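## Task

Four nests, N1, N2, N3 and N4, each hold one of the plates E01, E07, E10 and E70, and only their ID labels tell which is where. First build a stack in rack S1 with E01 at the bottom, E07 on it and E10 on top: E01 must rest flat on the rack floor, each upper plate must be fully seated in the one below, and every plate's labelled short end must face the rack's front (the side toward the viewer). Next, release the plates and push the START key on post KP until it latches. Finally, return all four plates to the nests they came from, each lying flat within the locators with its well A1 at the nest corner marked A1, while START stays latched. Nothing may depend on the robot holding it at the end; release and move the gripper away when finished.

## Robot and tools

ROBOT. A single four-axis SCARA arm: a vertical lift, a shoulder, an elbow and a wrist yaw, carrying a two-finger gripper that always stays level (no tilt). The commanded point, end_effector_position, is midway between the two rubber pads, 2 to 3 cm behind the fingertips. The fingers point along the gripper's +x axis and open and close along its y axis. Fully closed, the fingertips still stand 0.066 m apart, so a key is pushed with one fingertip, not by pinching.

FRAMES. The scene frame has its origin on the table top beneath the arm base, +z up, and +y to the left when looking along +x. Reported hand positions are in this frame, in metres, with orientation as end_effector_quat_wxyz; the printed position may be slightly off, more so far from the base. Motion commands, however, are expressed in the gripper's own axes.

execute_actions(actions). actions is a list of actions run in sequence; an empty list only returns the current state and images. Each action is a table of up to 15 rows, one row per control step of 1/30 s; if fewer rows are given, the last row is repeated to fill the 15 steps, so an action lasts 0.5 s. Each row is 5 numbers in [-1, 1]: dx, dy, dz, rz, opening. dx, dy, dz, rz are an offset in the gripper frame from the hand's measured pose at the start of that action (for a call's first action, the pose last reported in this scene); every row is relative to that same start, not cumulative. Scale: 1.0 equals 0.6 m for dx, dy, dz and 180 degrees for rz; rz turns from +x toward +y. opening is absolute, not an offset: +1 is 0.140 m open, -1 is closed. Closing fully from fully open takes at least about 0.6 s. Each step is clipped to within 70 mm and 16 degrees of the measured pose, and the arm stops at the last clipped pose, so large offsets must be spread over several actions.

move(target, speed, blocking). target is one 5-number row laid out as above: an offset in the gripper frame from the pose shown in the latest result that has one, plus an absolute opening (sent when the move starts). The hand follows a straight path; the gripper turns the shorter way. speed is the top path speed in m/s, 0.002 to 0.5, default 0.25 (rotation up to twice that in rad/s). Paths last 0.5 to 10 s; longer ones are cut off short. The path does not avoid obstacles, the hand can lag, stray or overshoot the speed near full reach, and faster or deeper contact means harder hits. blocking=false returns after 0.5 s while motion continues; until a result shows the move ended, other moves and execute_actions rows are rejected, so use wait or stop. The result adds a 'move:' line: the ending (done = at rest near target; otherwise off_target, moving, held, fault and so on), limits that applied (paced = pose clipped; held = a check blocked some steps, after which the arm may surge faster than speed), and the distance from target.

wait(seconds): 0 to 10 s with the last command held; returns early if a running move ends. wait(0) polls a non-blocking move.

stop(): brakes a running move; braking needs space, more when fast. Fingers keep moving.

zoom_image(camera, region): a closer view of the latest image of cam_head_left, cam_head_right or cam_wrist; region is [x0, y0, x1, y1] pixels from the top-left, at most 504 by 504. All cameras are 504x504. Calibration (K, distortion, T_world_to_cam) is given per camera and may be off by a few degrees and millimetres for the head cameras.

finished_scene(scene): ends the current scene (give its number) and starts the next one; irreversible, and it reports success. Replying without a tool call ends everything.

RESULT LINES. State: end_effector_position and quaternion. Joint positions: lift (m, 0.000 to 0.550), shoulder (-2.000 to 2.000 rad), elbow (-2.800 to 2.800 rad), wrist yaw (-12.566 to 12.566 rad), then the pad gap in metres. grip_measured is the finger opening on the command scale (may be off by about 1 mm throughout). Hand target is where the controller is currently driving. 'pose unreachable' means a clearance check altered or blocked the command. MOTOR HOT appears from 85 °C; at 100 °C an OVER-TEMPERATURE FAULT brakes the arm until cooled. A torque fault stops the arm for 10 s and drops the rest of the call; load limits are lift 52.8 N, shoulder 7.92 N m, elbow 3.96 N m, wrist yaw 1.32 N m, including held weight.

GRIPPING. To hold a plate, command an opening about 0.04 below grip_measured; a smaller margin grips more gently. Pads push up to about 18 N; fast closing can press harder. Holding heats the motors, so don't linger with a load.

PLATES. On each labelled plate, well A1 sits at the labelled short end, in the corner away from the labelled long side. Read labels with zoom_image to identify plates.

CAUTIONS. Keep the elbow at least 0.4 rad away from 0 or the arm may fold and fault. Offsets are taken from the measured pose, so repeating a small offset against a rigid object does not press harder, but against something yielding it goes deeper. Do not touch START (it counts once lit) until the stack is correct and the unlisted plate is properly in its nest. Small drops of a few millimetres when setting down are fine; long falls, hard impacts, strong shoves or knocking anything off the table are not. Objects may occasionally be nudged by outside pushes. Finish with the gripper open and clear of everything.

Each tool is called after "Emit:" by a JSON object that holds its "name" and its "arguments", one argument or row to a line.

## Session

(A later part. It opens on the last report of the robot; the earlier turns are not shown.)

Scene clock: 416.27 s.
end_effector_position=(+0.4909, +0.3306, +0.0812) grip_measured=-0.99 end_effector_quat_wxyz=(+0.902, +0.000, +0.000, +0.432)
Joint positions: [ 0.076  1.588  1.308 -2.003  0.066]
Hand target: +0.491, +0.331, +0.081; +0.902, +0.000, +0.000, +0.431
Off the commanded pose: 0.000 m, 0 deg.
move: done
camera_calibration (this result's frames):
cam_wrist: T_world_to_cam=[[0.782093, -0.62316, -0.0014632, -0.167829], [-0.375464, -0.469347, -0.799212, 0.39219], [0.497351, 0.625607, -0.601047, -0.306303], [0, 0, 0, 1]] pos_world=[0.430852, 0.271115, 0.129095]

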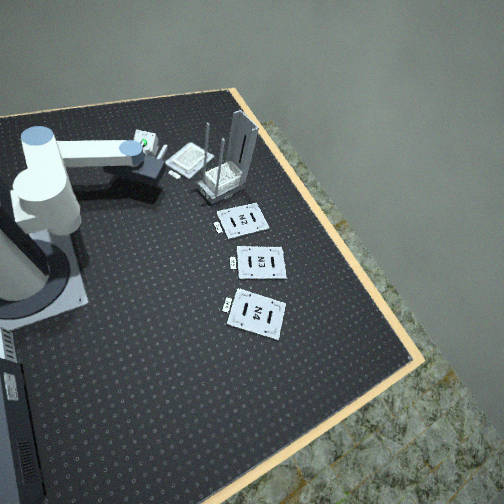

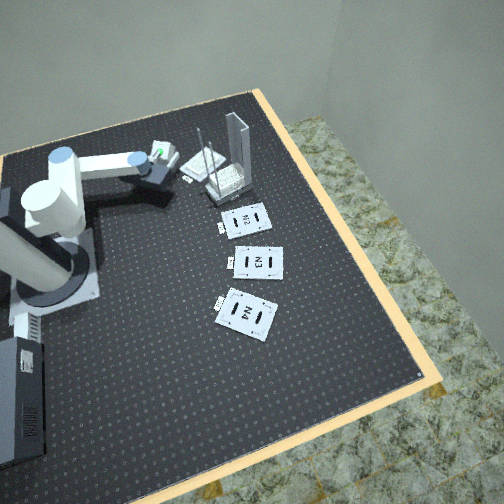

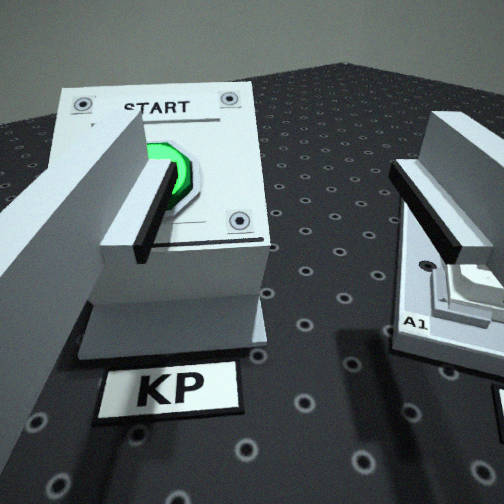

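Lit. Press a bit more to make it catch.

Emit:
{"name": "move", "arguments": {
  "target": [0.003, 0, -0.004, 0, -1],
  "speed": 0.006
}}

Emit:
{"name": "move", "arguments": {
  "target": [-0.03, 0, 0.04, 0, -1],
  "speed": 0.05
}}

Scene clock: 425.03 s.
end_effector_position=(+0.4918, +0.3317, +0.0790) grip_measured=-0.99 end_effector_quat_wxyz=(+0.902, +0.000, +0.000, +0.432)
Joint positions: [ 0.074  1.585  1.315 -2.007  0.066]
Hand target: +0.492, +0.332, +0.079; +0.902, +0.000, +0.000, +0.432
Off the commanded pose: 0.000 m, 0 deg.
move: done
camera_calibration (this result's frames):
cam_wrist: T_world_to_cam=[[0.782827, -0.622238, -0.0014632, -0.168418], [-0.37491, -0.469789, -0.799212, 0.391153], [0.496613, 0.626194, -0.601047, -0.308619], [0, 0, 0, 1]] pos_world=[0.431754, 0.272219, 0.126873]

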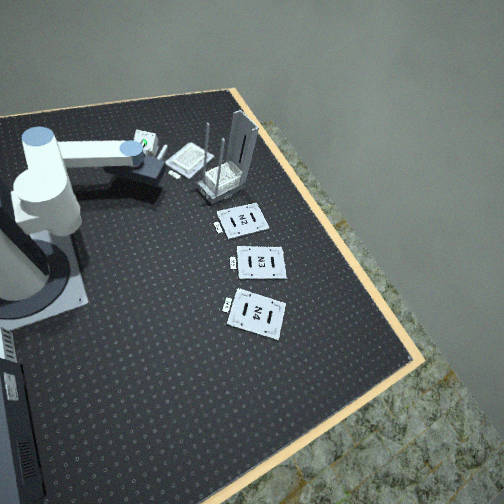

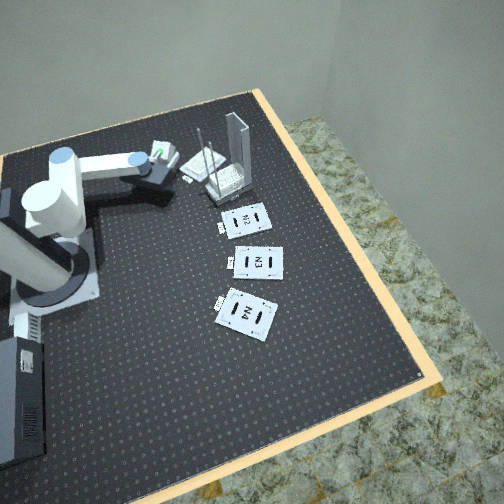

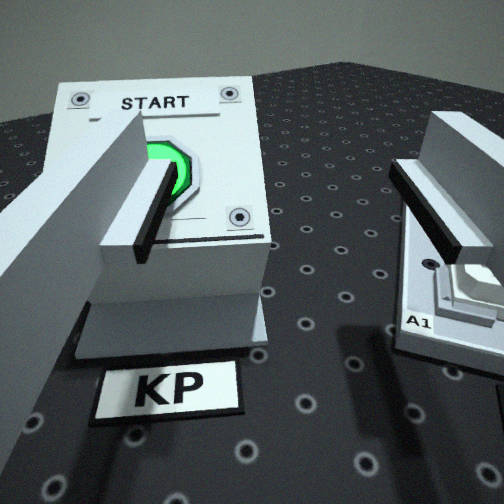

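Scene clock: 425.90 s.
end_effector_position=(+0.4806, +0.3176, +0.1030) grip_measured=-0.99 end_effector_quat_wxyz=(+0.902, +0.000, +0.000, +0.432)
Joint positions: [ 0.098  1.611  1.229 -1.947  0.066]
Hand target: +0.480, +0.318, +0.103; +0.902, +0.000, +0.000, +0.432
Off the commanded pose: 0.000 m, 0 deg.
move: done
camera_calibration (this result's frames):
cam_wrist: T_world_to_cam=[[0.782507, -0.62264, -0.0014632, -0.168125], [-0.375152, -0.469597, -0.799212, 0.399599], [0.496934, 0.625938, -0.601047, -0.279822], [0, 0, 0, 1]] pos_world=[0.420522, 0.258121, 0.150932]

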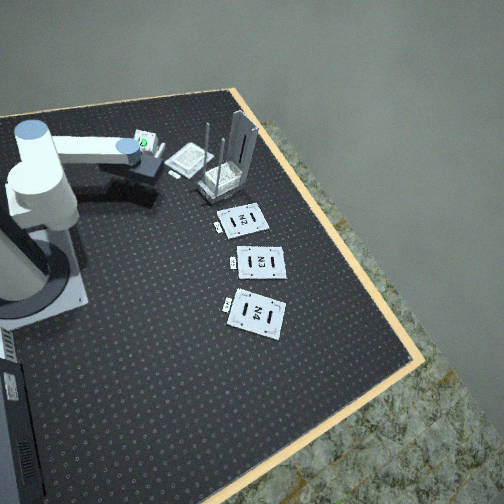

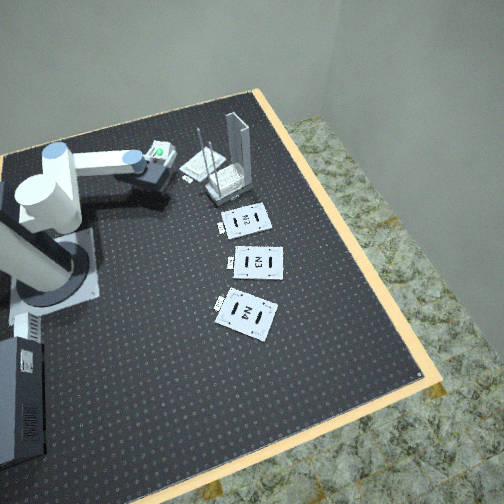

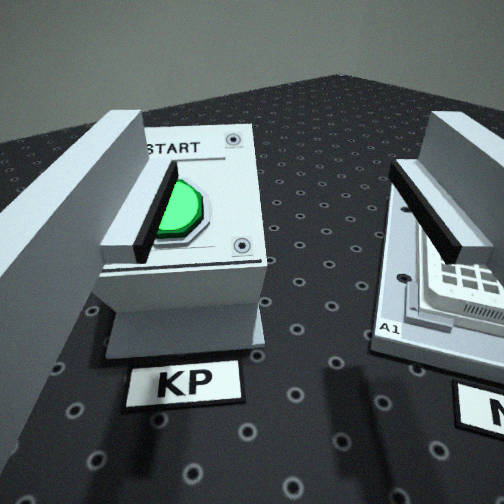

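Emit:
{"name": "move", "arguments": {
  "target": [-0.2064, -0.3371, -0.0225, -0.21, 0.4],
  "speed": 0.35
}}

Scene clock: 431.07 s.
end_effector_position=(+0.5606, +0.0943, +0.0896) grip_measured=+0.40 end_effector_quat_wxyz=(+0.993, +0.000, +0.000, +0.116)
Joint positions: [ 0.085  1.167  1.023 -1.957  0.118]
Hand target: +0.561, +0.094, +0.090; +0.993, +0.000, +0.000, +0.116
Off the commanded pose: 0.000 m, 0 deg.
move: done
camera_calibration (this result's frames):
cam_wrist: T_world_to_cam=[[0.236388, -0.971658, -0.0014632, -0.0307141], [-0.58429, -0.140945, -0.799212, 0.400216], [0.776354, 0.189779, -0.601047, -0.303386], [0, 0, 0, 1]] pos_world=[0.476638, 0.0841411, 0.137464]

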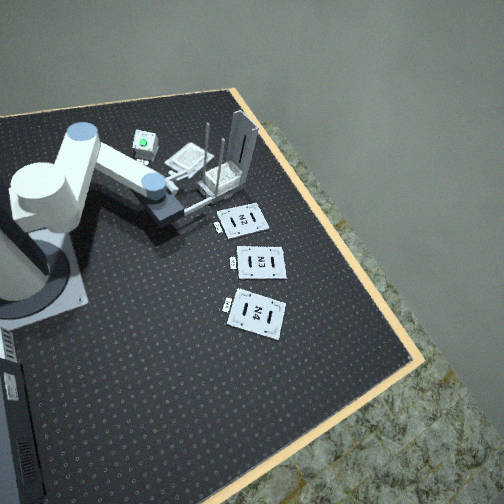

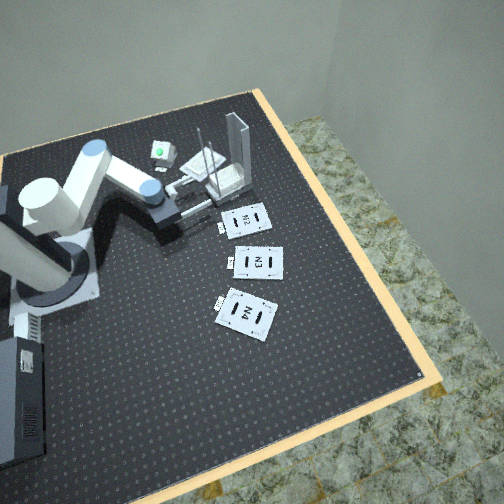

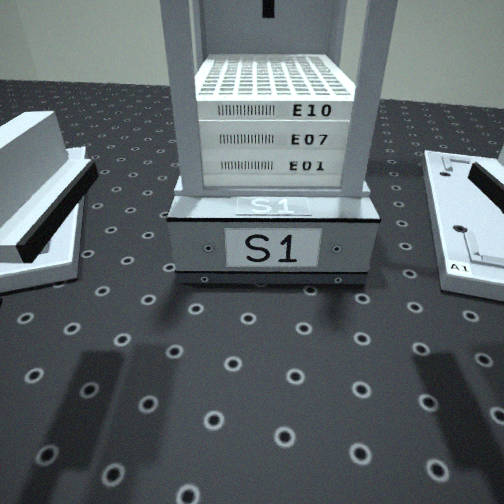

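Emit:
{"name": "move", "arguments": {
  "target": [0.2164, 0.0003, 0, 0, 0.4],
  "speed": 0.2
}}

Emit:
{"name": "execute_actions", "arguments": {
  "actions": [
    [[0, 0, 0, 0, -0.3]],
    [[0, 0, 0, 0, -0.5]],
    [[0, 0, 0, 0, -0.61]]
  ]
}}

Scene clock: 433.97 s.
end_effector_position=(+0.6869, +0.1246, +0.0896) grip_measured=+0.40 end_effector_quat_wxyz=(+0.993, +0.000, +0.000, +0.116)
Joint positions: [ 0.085  0.906  1.672 -2.345  0.118]
Hand target: +0.687, +0.125, +0.090; +0.993, +0.000, +0.000, +0.116
Off the commanded pose: 0.000 m, 0 deg.
move: done
camera_calibration (this result's frames):
cam_wrist: T_world_to_cam=[[0.236643, -0.971596, -0.0014632, -0.0313684], [-0.584253, -0.141098, -0.799212, 0.47829], [0.776305, 0.189983, -0.601047, -0.407192], [0, 0, 0, 1]] pos_world=[0.602971, 0.114368, 0.137468]

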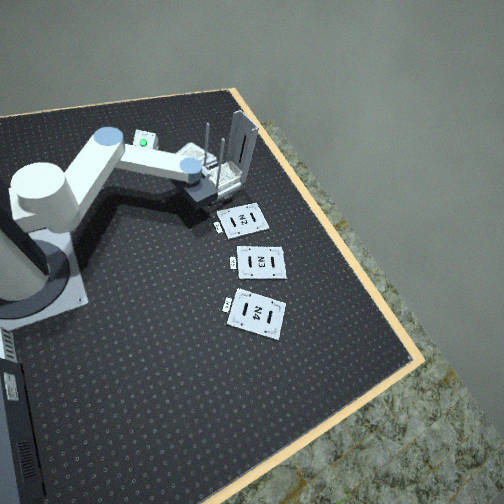

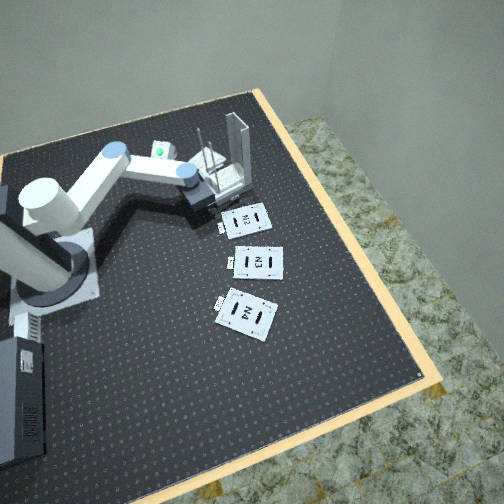

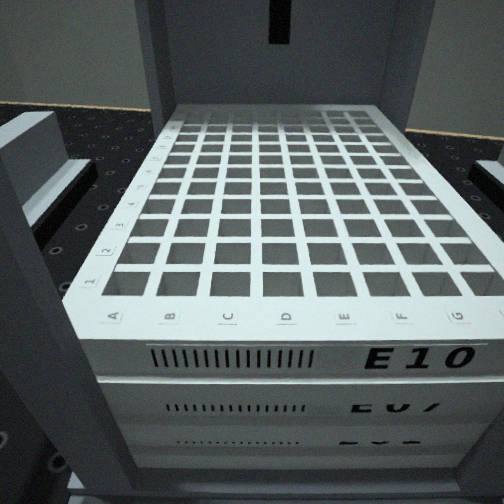

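Scene clock: 435.47 s.
end_effector_position=(+0.6869, +0.1246, +0.0896) grip_measured=-0.56 end_effector_quat_wxyz=(+0.993, +0.000, +0.000, +0.116)
Joint positions: [ 0.085  0.906  1.672 -2.345  0.082]
Hand target: +0.687, +0.125, +0.090; +0.993, +0.000, +0.000, +0.116
Off the commanded pose: 0.000 m, 0 deg.
camera_calibration (this result's frames):
cam_wrist: T_world_to_cam=[[0.236609, -0.971604, -0.0014632, -0.031357], [-0.584258, -0.141077, -0.799212, 0.478291], [0.776311, 0.189956, -0.601047, -0.407193], [0, 0, 0, 1]] pos_world=[0.602973, 0.114358, 0.137468]

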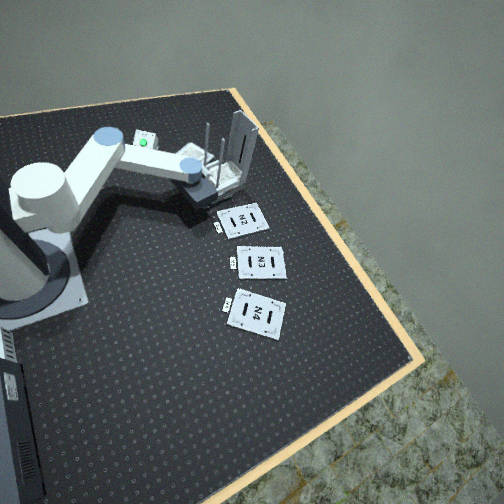

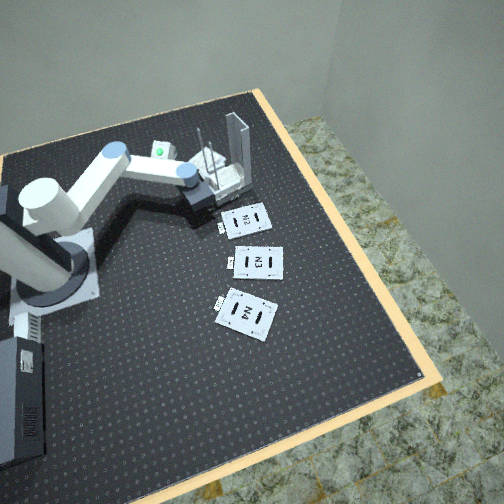

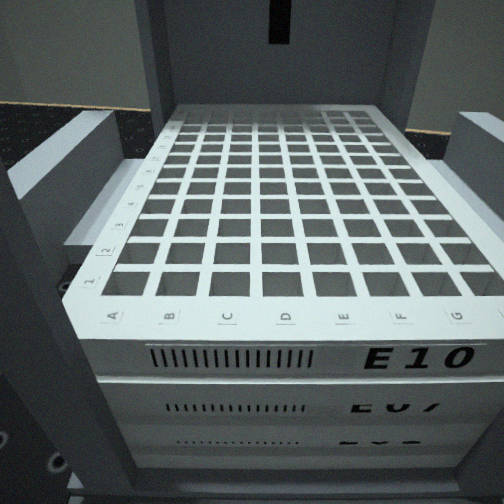

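Emit:
{"name": "move", "arguments": {
  "target": [0, 0, 0.4007, 0, -0.61],
  "speed": 0.2
}}

Emit:
{"name": "move", "arguments": {
  "target": [-0.0554, -0.2688, 0, -0.0947, -0.61],
  "speed": 0.25
}}

Emit:
{"name": "move", "arguments": {
  "target": [0, 0, -0.475, 0, -0.61],
  "speed": 0.3
}}

Scene clock: 440.33 s.
end_effector_position=(+0.6869, +0.1246, +0.3300) grip_measured=-0.56 end_effector_quat_wxyz=(+0.993, +0.000, +0.000, +0.116)
Joint positions: [ 0.325  0.906  1.672 -2.345  0.082]
Hand target: +0.687, +0.125, +0.330; +0.993, +0.000, +0.000, +0.116
Off the commanded pose: 0.000 m, 0 deg.
move: done
camera_calibration (this result's frames):
cam_wrist: T_world_to_cam=[[0.236666, -0.97159, -0.0014632, -0.0310258], [-0.584249, -0.141111, -0.799212, 0.670478], [0.7763, 0.190001, -0.601047, -0.262666], [0, 0, 0, 1]] pos_world=[0.602976, 0.114374, 0.377934]

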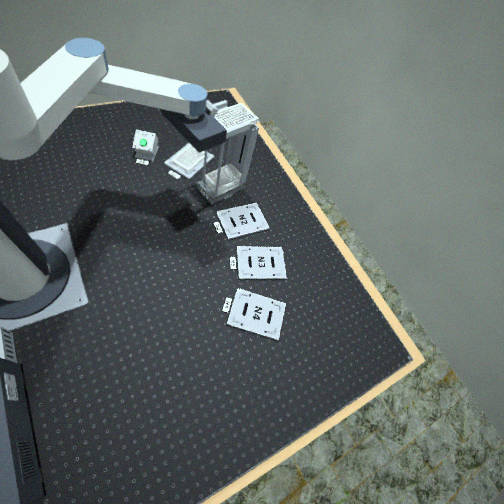

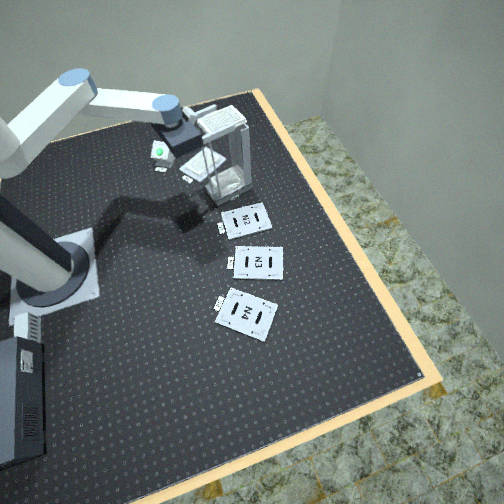

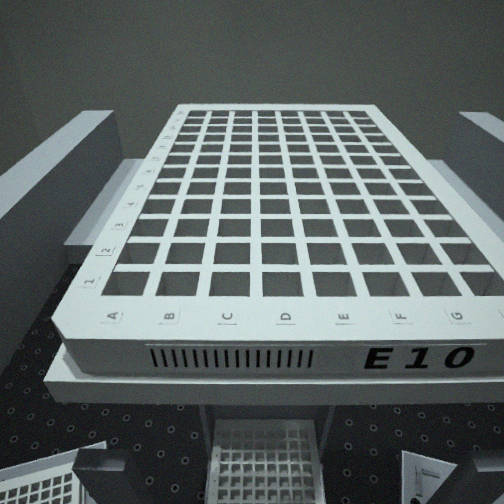

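Scene clock: 441.37 s.
end_effector_position=(+0.6919, -0.0401, +0.3300) grip_measured=-0.56 end_effector_quat_wxyz=(+0.999, +0.000, +0.000, -0.032)
Joint positions: [ 0.325  0.603  1.625 -2.293  0.082]
Hand target: +0.692, -0.040, +0.330; +0.999, +0.000, +0.000, -0.032
Off the commanded pose: 0.000 m, 0 deg.
move: done
camera_calibration (this result's frames):
cam_wrist: T_world_to_cam=[[-0.0590176, -0.998256, -0.0014632, 0.0112568], [-0.599931, 0.0366398, -0.799212, 0.668139], [0.797872, -0.0462898, -0.601047, -0.259659], [0, 0, 0, 1]] pos_world=[0.608676, -0.0252629, 0.377934]

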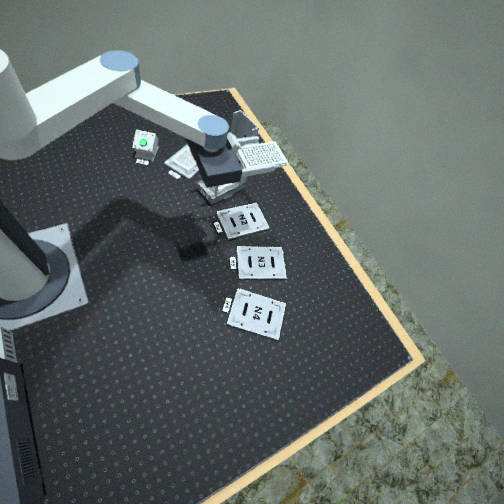

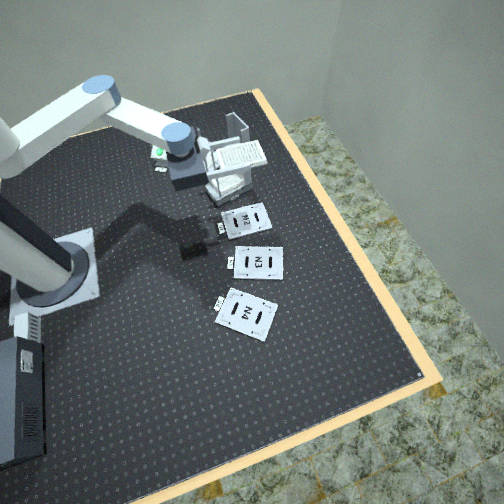

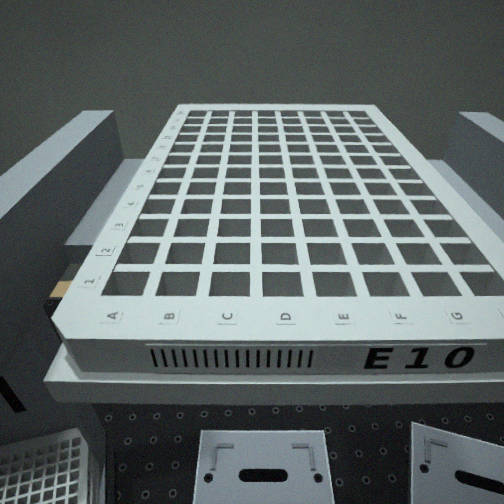

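Scene clock: 442.80 s.
end_effector_position=(+0.6919, -0.0402, +0.0450) grip_measured=-0.56 end_effector_quat_wxyz=(+0.999, +0.000, +0.000, -0.032)
Joint positions: [ 0.04   0.603  1.625 -2.293  0.082]
Hand target: +0.692, -0.040, +0.045; +0.999, +0.000, +0.000, -0.032
Off the commanded pose: 0.000 m, 0 deg.
move: done
camera_calibration (this result's frames):
cam_wrist: T_world_to_cam=[[-0.059063, -0.998253, -0.0014632, 0.0108607], [-0.599929, 0.0366671, -0.799212, 0.4403], [0.79787, -0.046326, -0.601047, -0.430993], [0, 0, 0, 1]] pos_world=[0.608667, -0.0252689, 0.092862]

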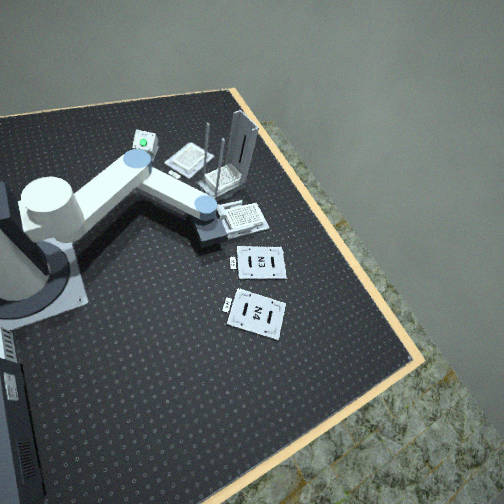

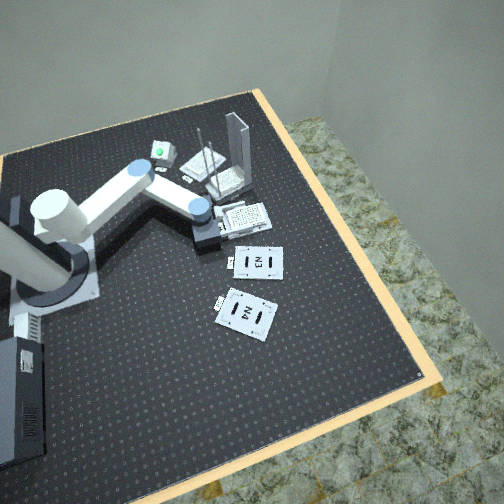

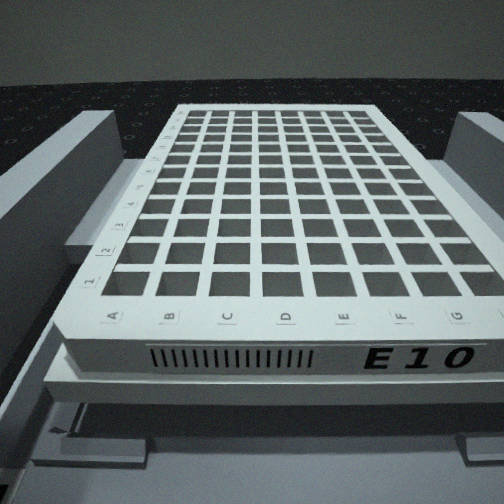

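Emit:
{"name": "move", "arguments": {
  "target": [-0.0004, 0.0003, -0.0187, 0, -0.61],
  "speed": 0.012
}}

Scene clock: 444.97 s.
end_effector_position=(+0.6917, -0.0400, +0.0338) grip_measured=-0.56 end_effector_quat_wxyz=(+0.999, +0.000, +0.000, -0.032)
Joint positions: [ 0.029  0.604  1.623 -2.292  0.082]
Hand target: +0.692, -0.040, +0.034; +0.999, +0.000, +0.000, -0.032
Off the commanded pose: 0.000 m, 0 deg.
move: done
camera_calibration (this result's frames):
cam_wrist: T_world_to_cam=[[-0.059318, -0.998238, -0.0014632, 0.0111374], [-0.59992, 0.0368203, -0.799212, 0.431228], [0.797858, -0.0465298, -0.601047, -0.437555], [0, 0, 0, 1]] pos_world=[0.60847, -0.0251196, 0.0816678]

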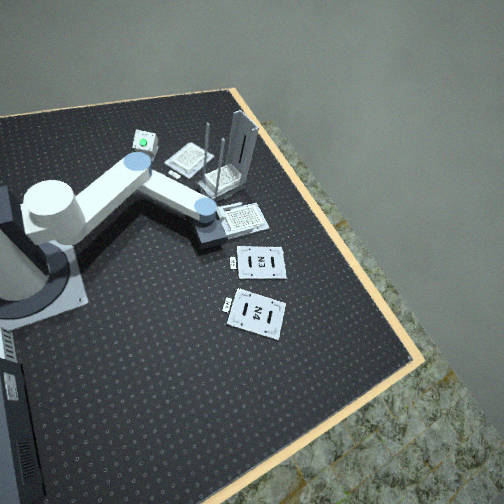

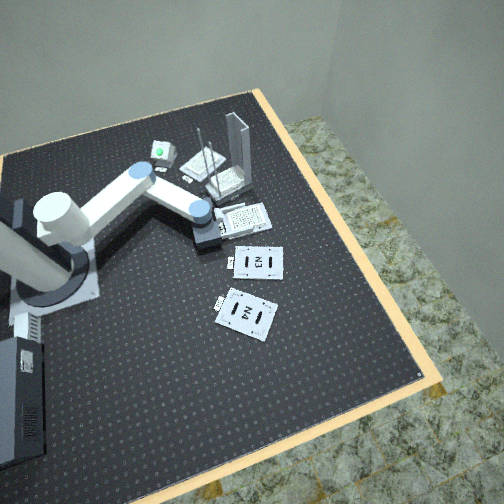

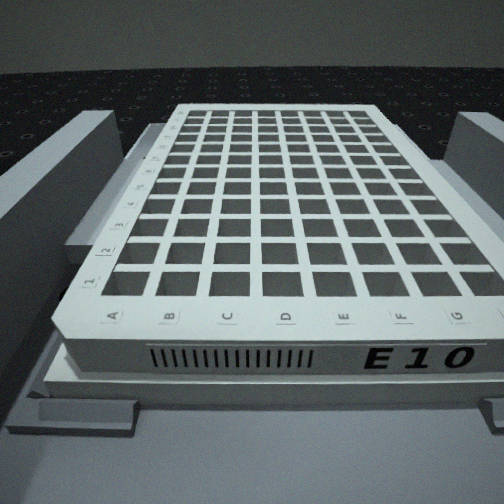

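Emit:
{"name": "execute_actions", "arguments": {
  "actions": [
    [[0, 0, 0, 0, 0.0]]
  ]
}}

Emit:
{"name": "move", "arguments": {
  "target": [0, 0, 0.0715, 0, 0.4],
  "speed": 0.15
}}

Emit:
{"name": "move", "arguments": {
  "target": [-0.2167, 0, 0, 0, 0.4],
  "speed": 0.3
}}

Emit:
{"name": "move", "arguments": {
  "target": [-0.0159, 0.2093, 0, 0.0949, 0.4],
  "speed": 0.3
}}

Scene clock: 450.97 s.
end_effector_position=(+0.6917, -0.0400, +0.0338) grip_measured=+0.00 end_effector_quat_wxyz=(+0.999, +0.000, +0.000, -0.032)
Joint positions: [ 0.029  0.604  1.623 -2.292  0.103]
Hand target: +0.692, -0.040, +0.034; +0.999, +0.000, +0.000, -0.032
Off the commanded pose: 0.000 m, 0 deg.
camera_calibration (this result's frames):
cam_wrist: T_world_to_cam=[[-0.0593174, -0.998238, -0.0014632, 0.0111318], [-0.59992, 0.03682, -0.799212, 0.431228], [0.797858, -0.0465294, -0.601047, -0.437555], [0, 0, 0, 1]] pos_world=[0.60847, -0.0251248, 0.0816678]

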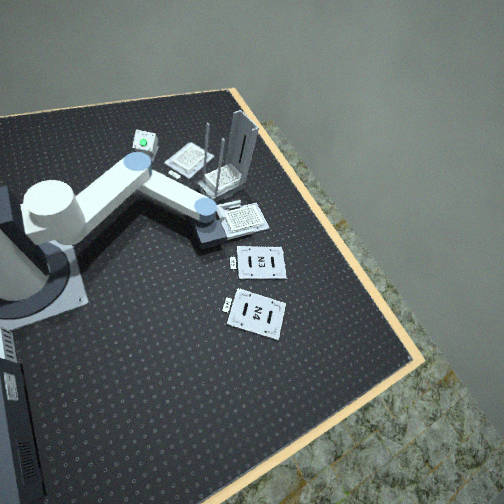

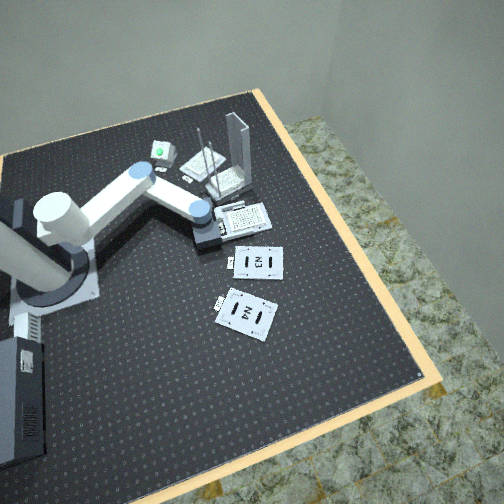

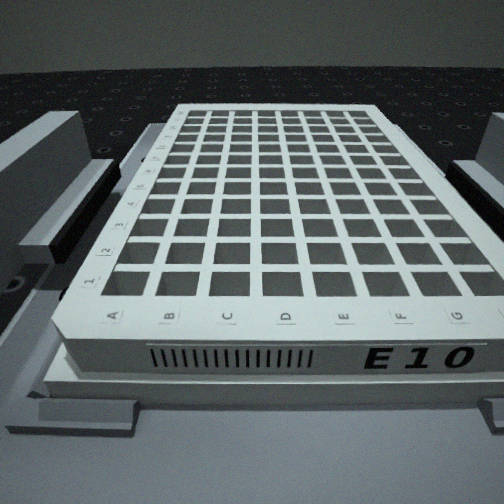

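Scene clock: 451.70 s.
end_effector_position=(+0.6917, -0.0400, +0.0767) grip_measured=+0.40 end_effector_quat_wxyz=(+0.999, +0.000, +0.000, -0.032)
Joint positions: [ 0.072  0.604  1.623 -2.292  0.118]
Hand target: +0.692, -0.040, +0.077; +0.999, +0.000, +0.000, -0.032
Off the commanded pose: 0.000 m, 0 deg.
move: done
camera_calibration (this result's frames):
cam_wrist: T_world_to_cam=[[-0.0592654, -0.998241, -0.0014632, 0.0111743], [-0.599922, 0.0367887, -0.799212, 0.465567], [0.79786, -0.0464878, -0.601047, -0.411742], [0, 0, 0, 1]] pos_world=[0.608479, -0.0251139, 0.124627]

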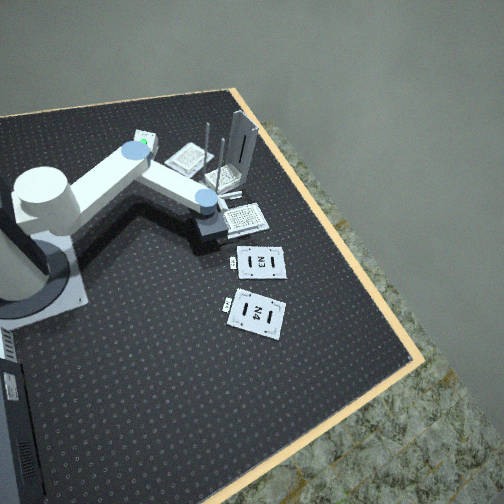

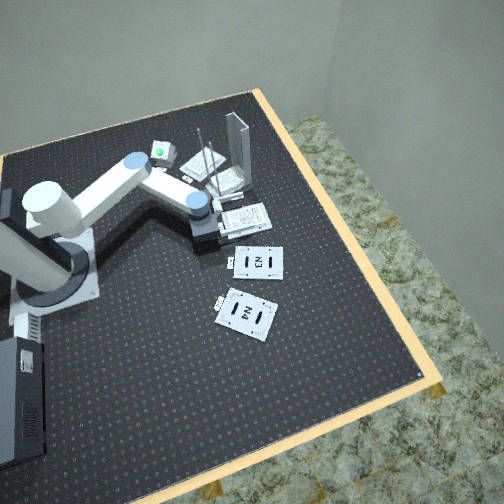

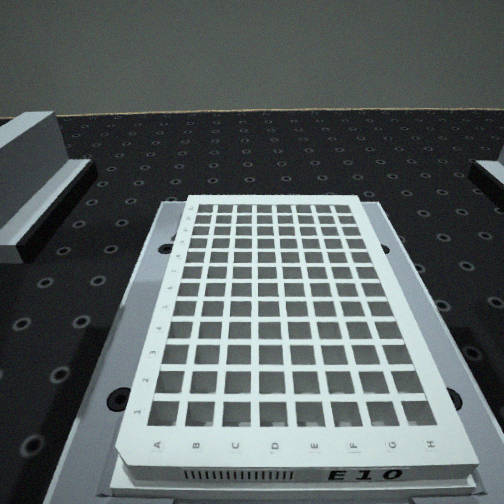

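Scene clock: 452.57 s.
end_effector_position=(+0.5619, -0.0317, +0.0767) grip_measured=+0.40 end_effector_quat_wxyz=(+0.999, +0.000, +0.000, -0.033)
Joint positions: [ 0.072  0.845  0.984 -1.894  0.118]
Hand target: +0.562, -0.032, +0.077; +0.999, +0.000, +0.000, -0.032
Off the commanded pose: 0.000 m, 0 deg.
move: done
camera_calibration (this result's frames):
cam_wrist: T_world_to_cam=[[-0.0595916, -0.998222, -0.0014632, 0.0119894], [-0.59991, 0.0369848, -0.799212, 0.387361], [0.797845, -0.0467486, -0.601047, -0.307771], [0, 0, 0, 1]] pos_world=[0.47865, -0.0167463, 0.124617]

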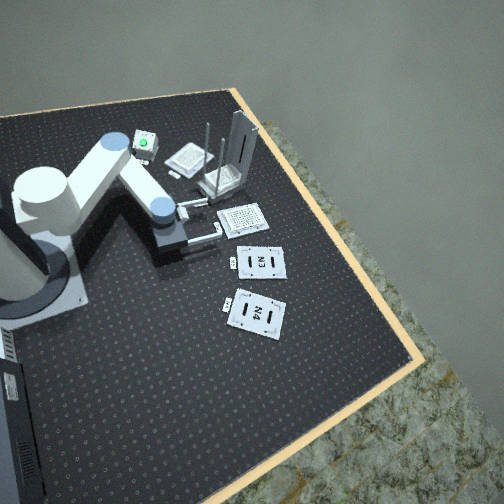

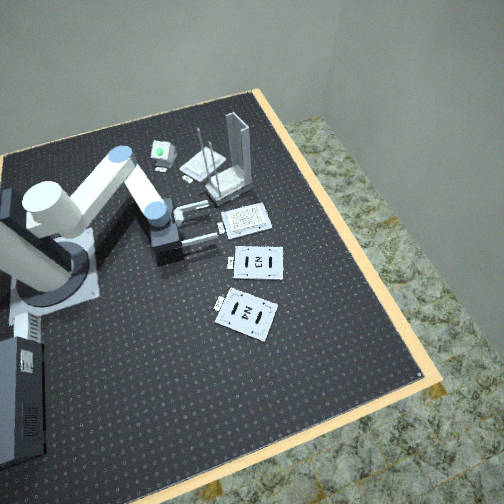

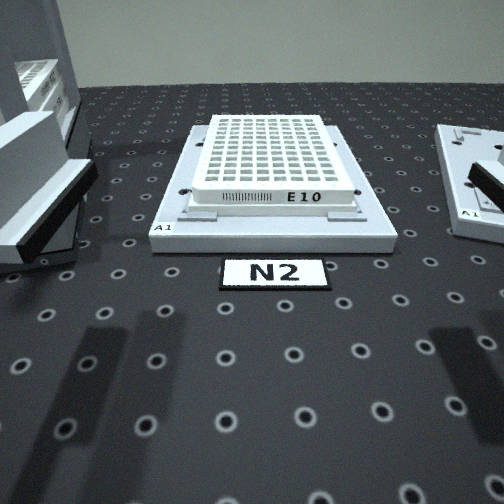

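Scene clock: 453.47 s.
end_effector_position=(+0.5605, +0.0944, +0.0767) grip_measured=+0.40 end_effector_quat_wxyz=(+0.993, +0.000, +0.000, +0.117)
Joint positions: [ 0.072  1.167  1.023 -1.956  0.118]
Hand target: +0.560, +0.094, +0.077; +0.993, +0.000, +0.000, +0.116
Off the commanded pose: 0.000 m, 0 deg.
move: done
camera_calibration (this result's frames):
cam_wrist: T_world_to_cam=[[0.236917, -0.971529, -0.0014632, -0.0309688], [-0.584213, -0.141263, -0.799212, 0.389884], [0.776251, 0.190202, -0.601047, -0.31102], [0, 0, 0, 1]] pos_world=[0.476542, 0.0841454, 0.124617]

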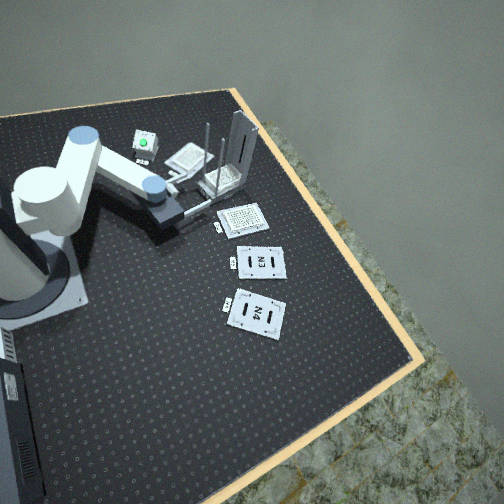

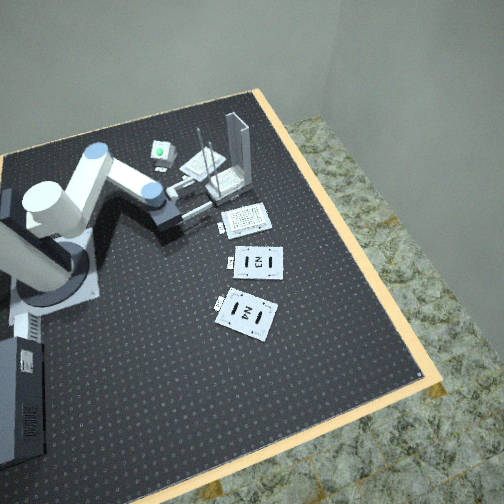

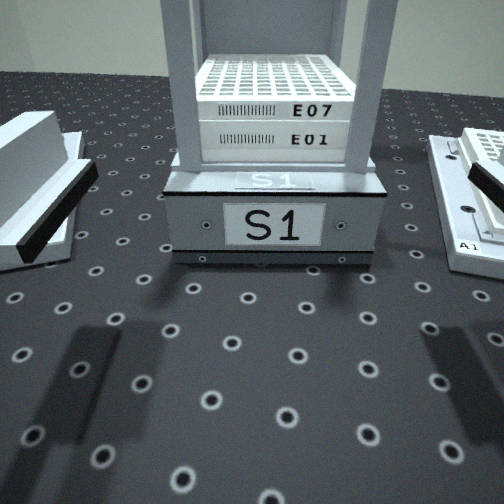

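Emit:
{"name": "move", "arguments": {
  "target": [0.2164, 0, 0, 0, 0.4],
  "speed": 0.2
}}

Emit:
{"name": "execute_actions", "arguments": {
  "actions": [
    [[0, 0, 0, 0, -0.3]],
    [[0, 0, 0, 0, -0.5]],
    [[0, 0, 0, 0, -0.61]]
  ]
}}

Scene clock: 456.30 s.
end_effector_position=(+0.6868, +0.1245, +0.0767) grip_measured=+0.40 end_effector_quat_wxyz=(+0.993, +0.000, +0.000, +0.117)
Joint positions: [ 0.072  0.906  1.672 -2.344  0.118]
Hand target: +0.687, +0.125, +0.077; +0.993, +0.000, +0.000, +0.117
Off the commanded pose: 0.000 m, 0 deg.
move: done
camera_calibration (this result's frames):
cam_wrist: T_world_to_cam=[[0.237172, -0.971466, -0.0014632, -0.0318032], [-0.584176, -0.141416, -0.799212, 0.467957], [0.776201, 0.190406, -0.601047, -0.414825], [0, 0, 0, 1]] pos_world=[0.6029, 0.114266, 0.124621]

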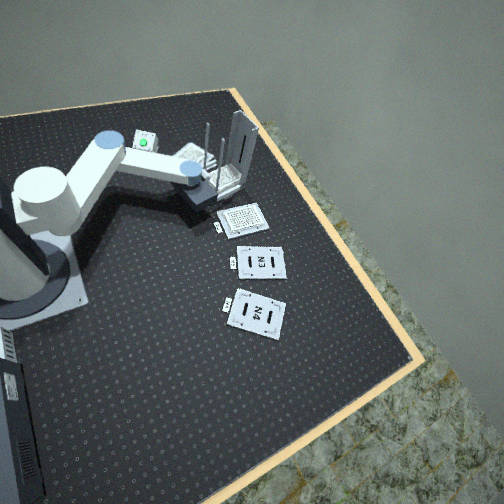

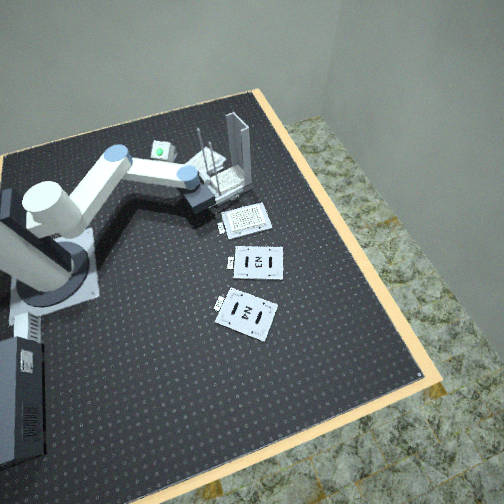

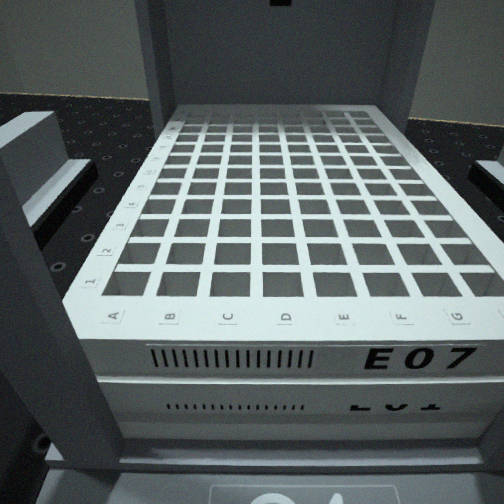

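Scene clock: 457.80 s.
end_effector_position=(+0.6868, +0.1245, +0.0767) grip_measured=-0.56 end_effector_quat_wxyz=(+0.993, +0.000, +0.000, +0.117)
Joint positions: [ 0.072  0.906  1.672 -2.344  0.082]
Hand target: +0.687, +0.125, +0.077; +0.993, +0.000, +0.000, +0.117
Off the commanded pose: 0.000 m, 0 deg.
camera_calibration (this result's frames):
cam_wrist: T_world_to_cam=[[0.237132, -0.971476, -0.0014632, -0.0317894], [-0.584182, -0.141392, -0.799212, 0.467958], [0.776209, 0.190374, -0.601047, -0.414826], [0, 0, 0, 1]] pos_world=[0.602902, 0.114255, 0.124621]

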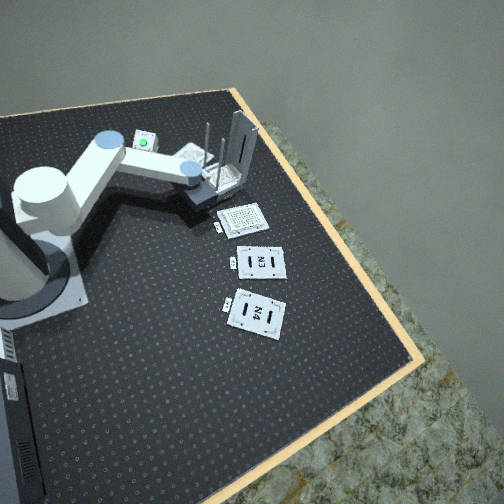

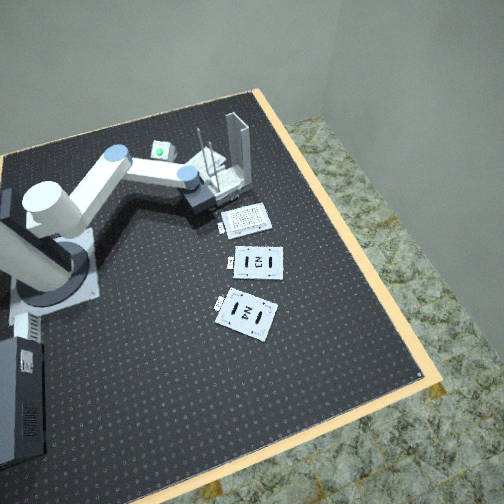

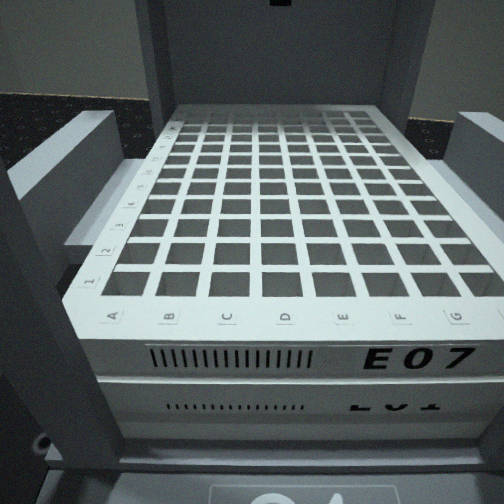

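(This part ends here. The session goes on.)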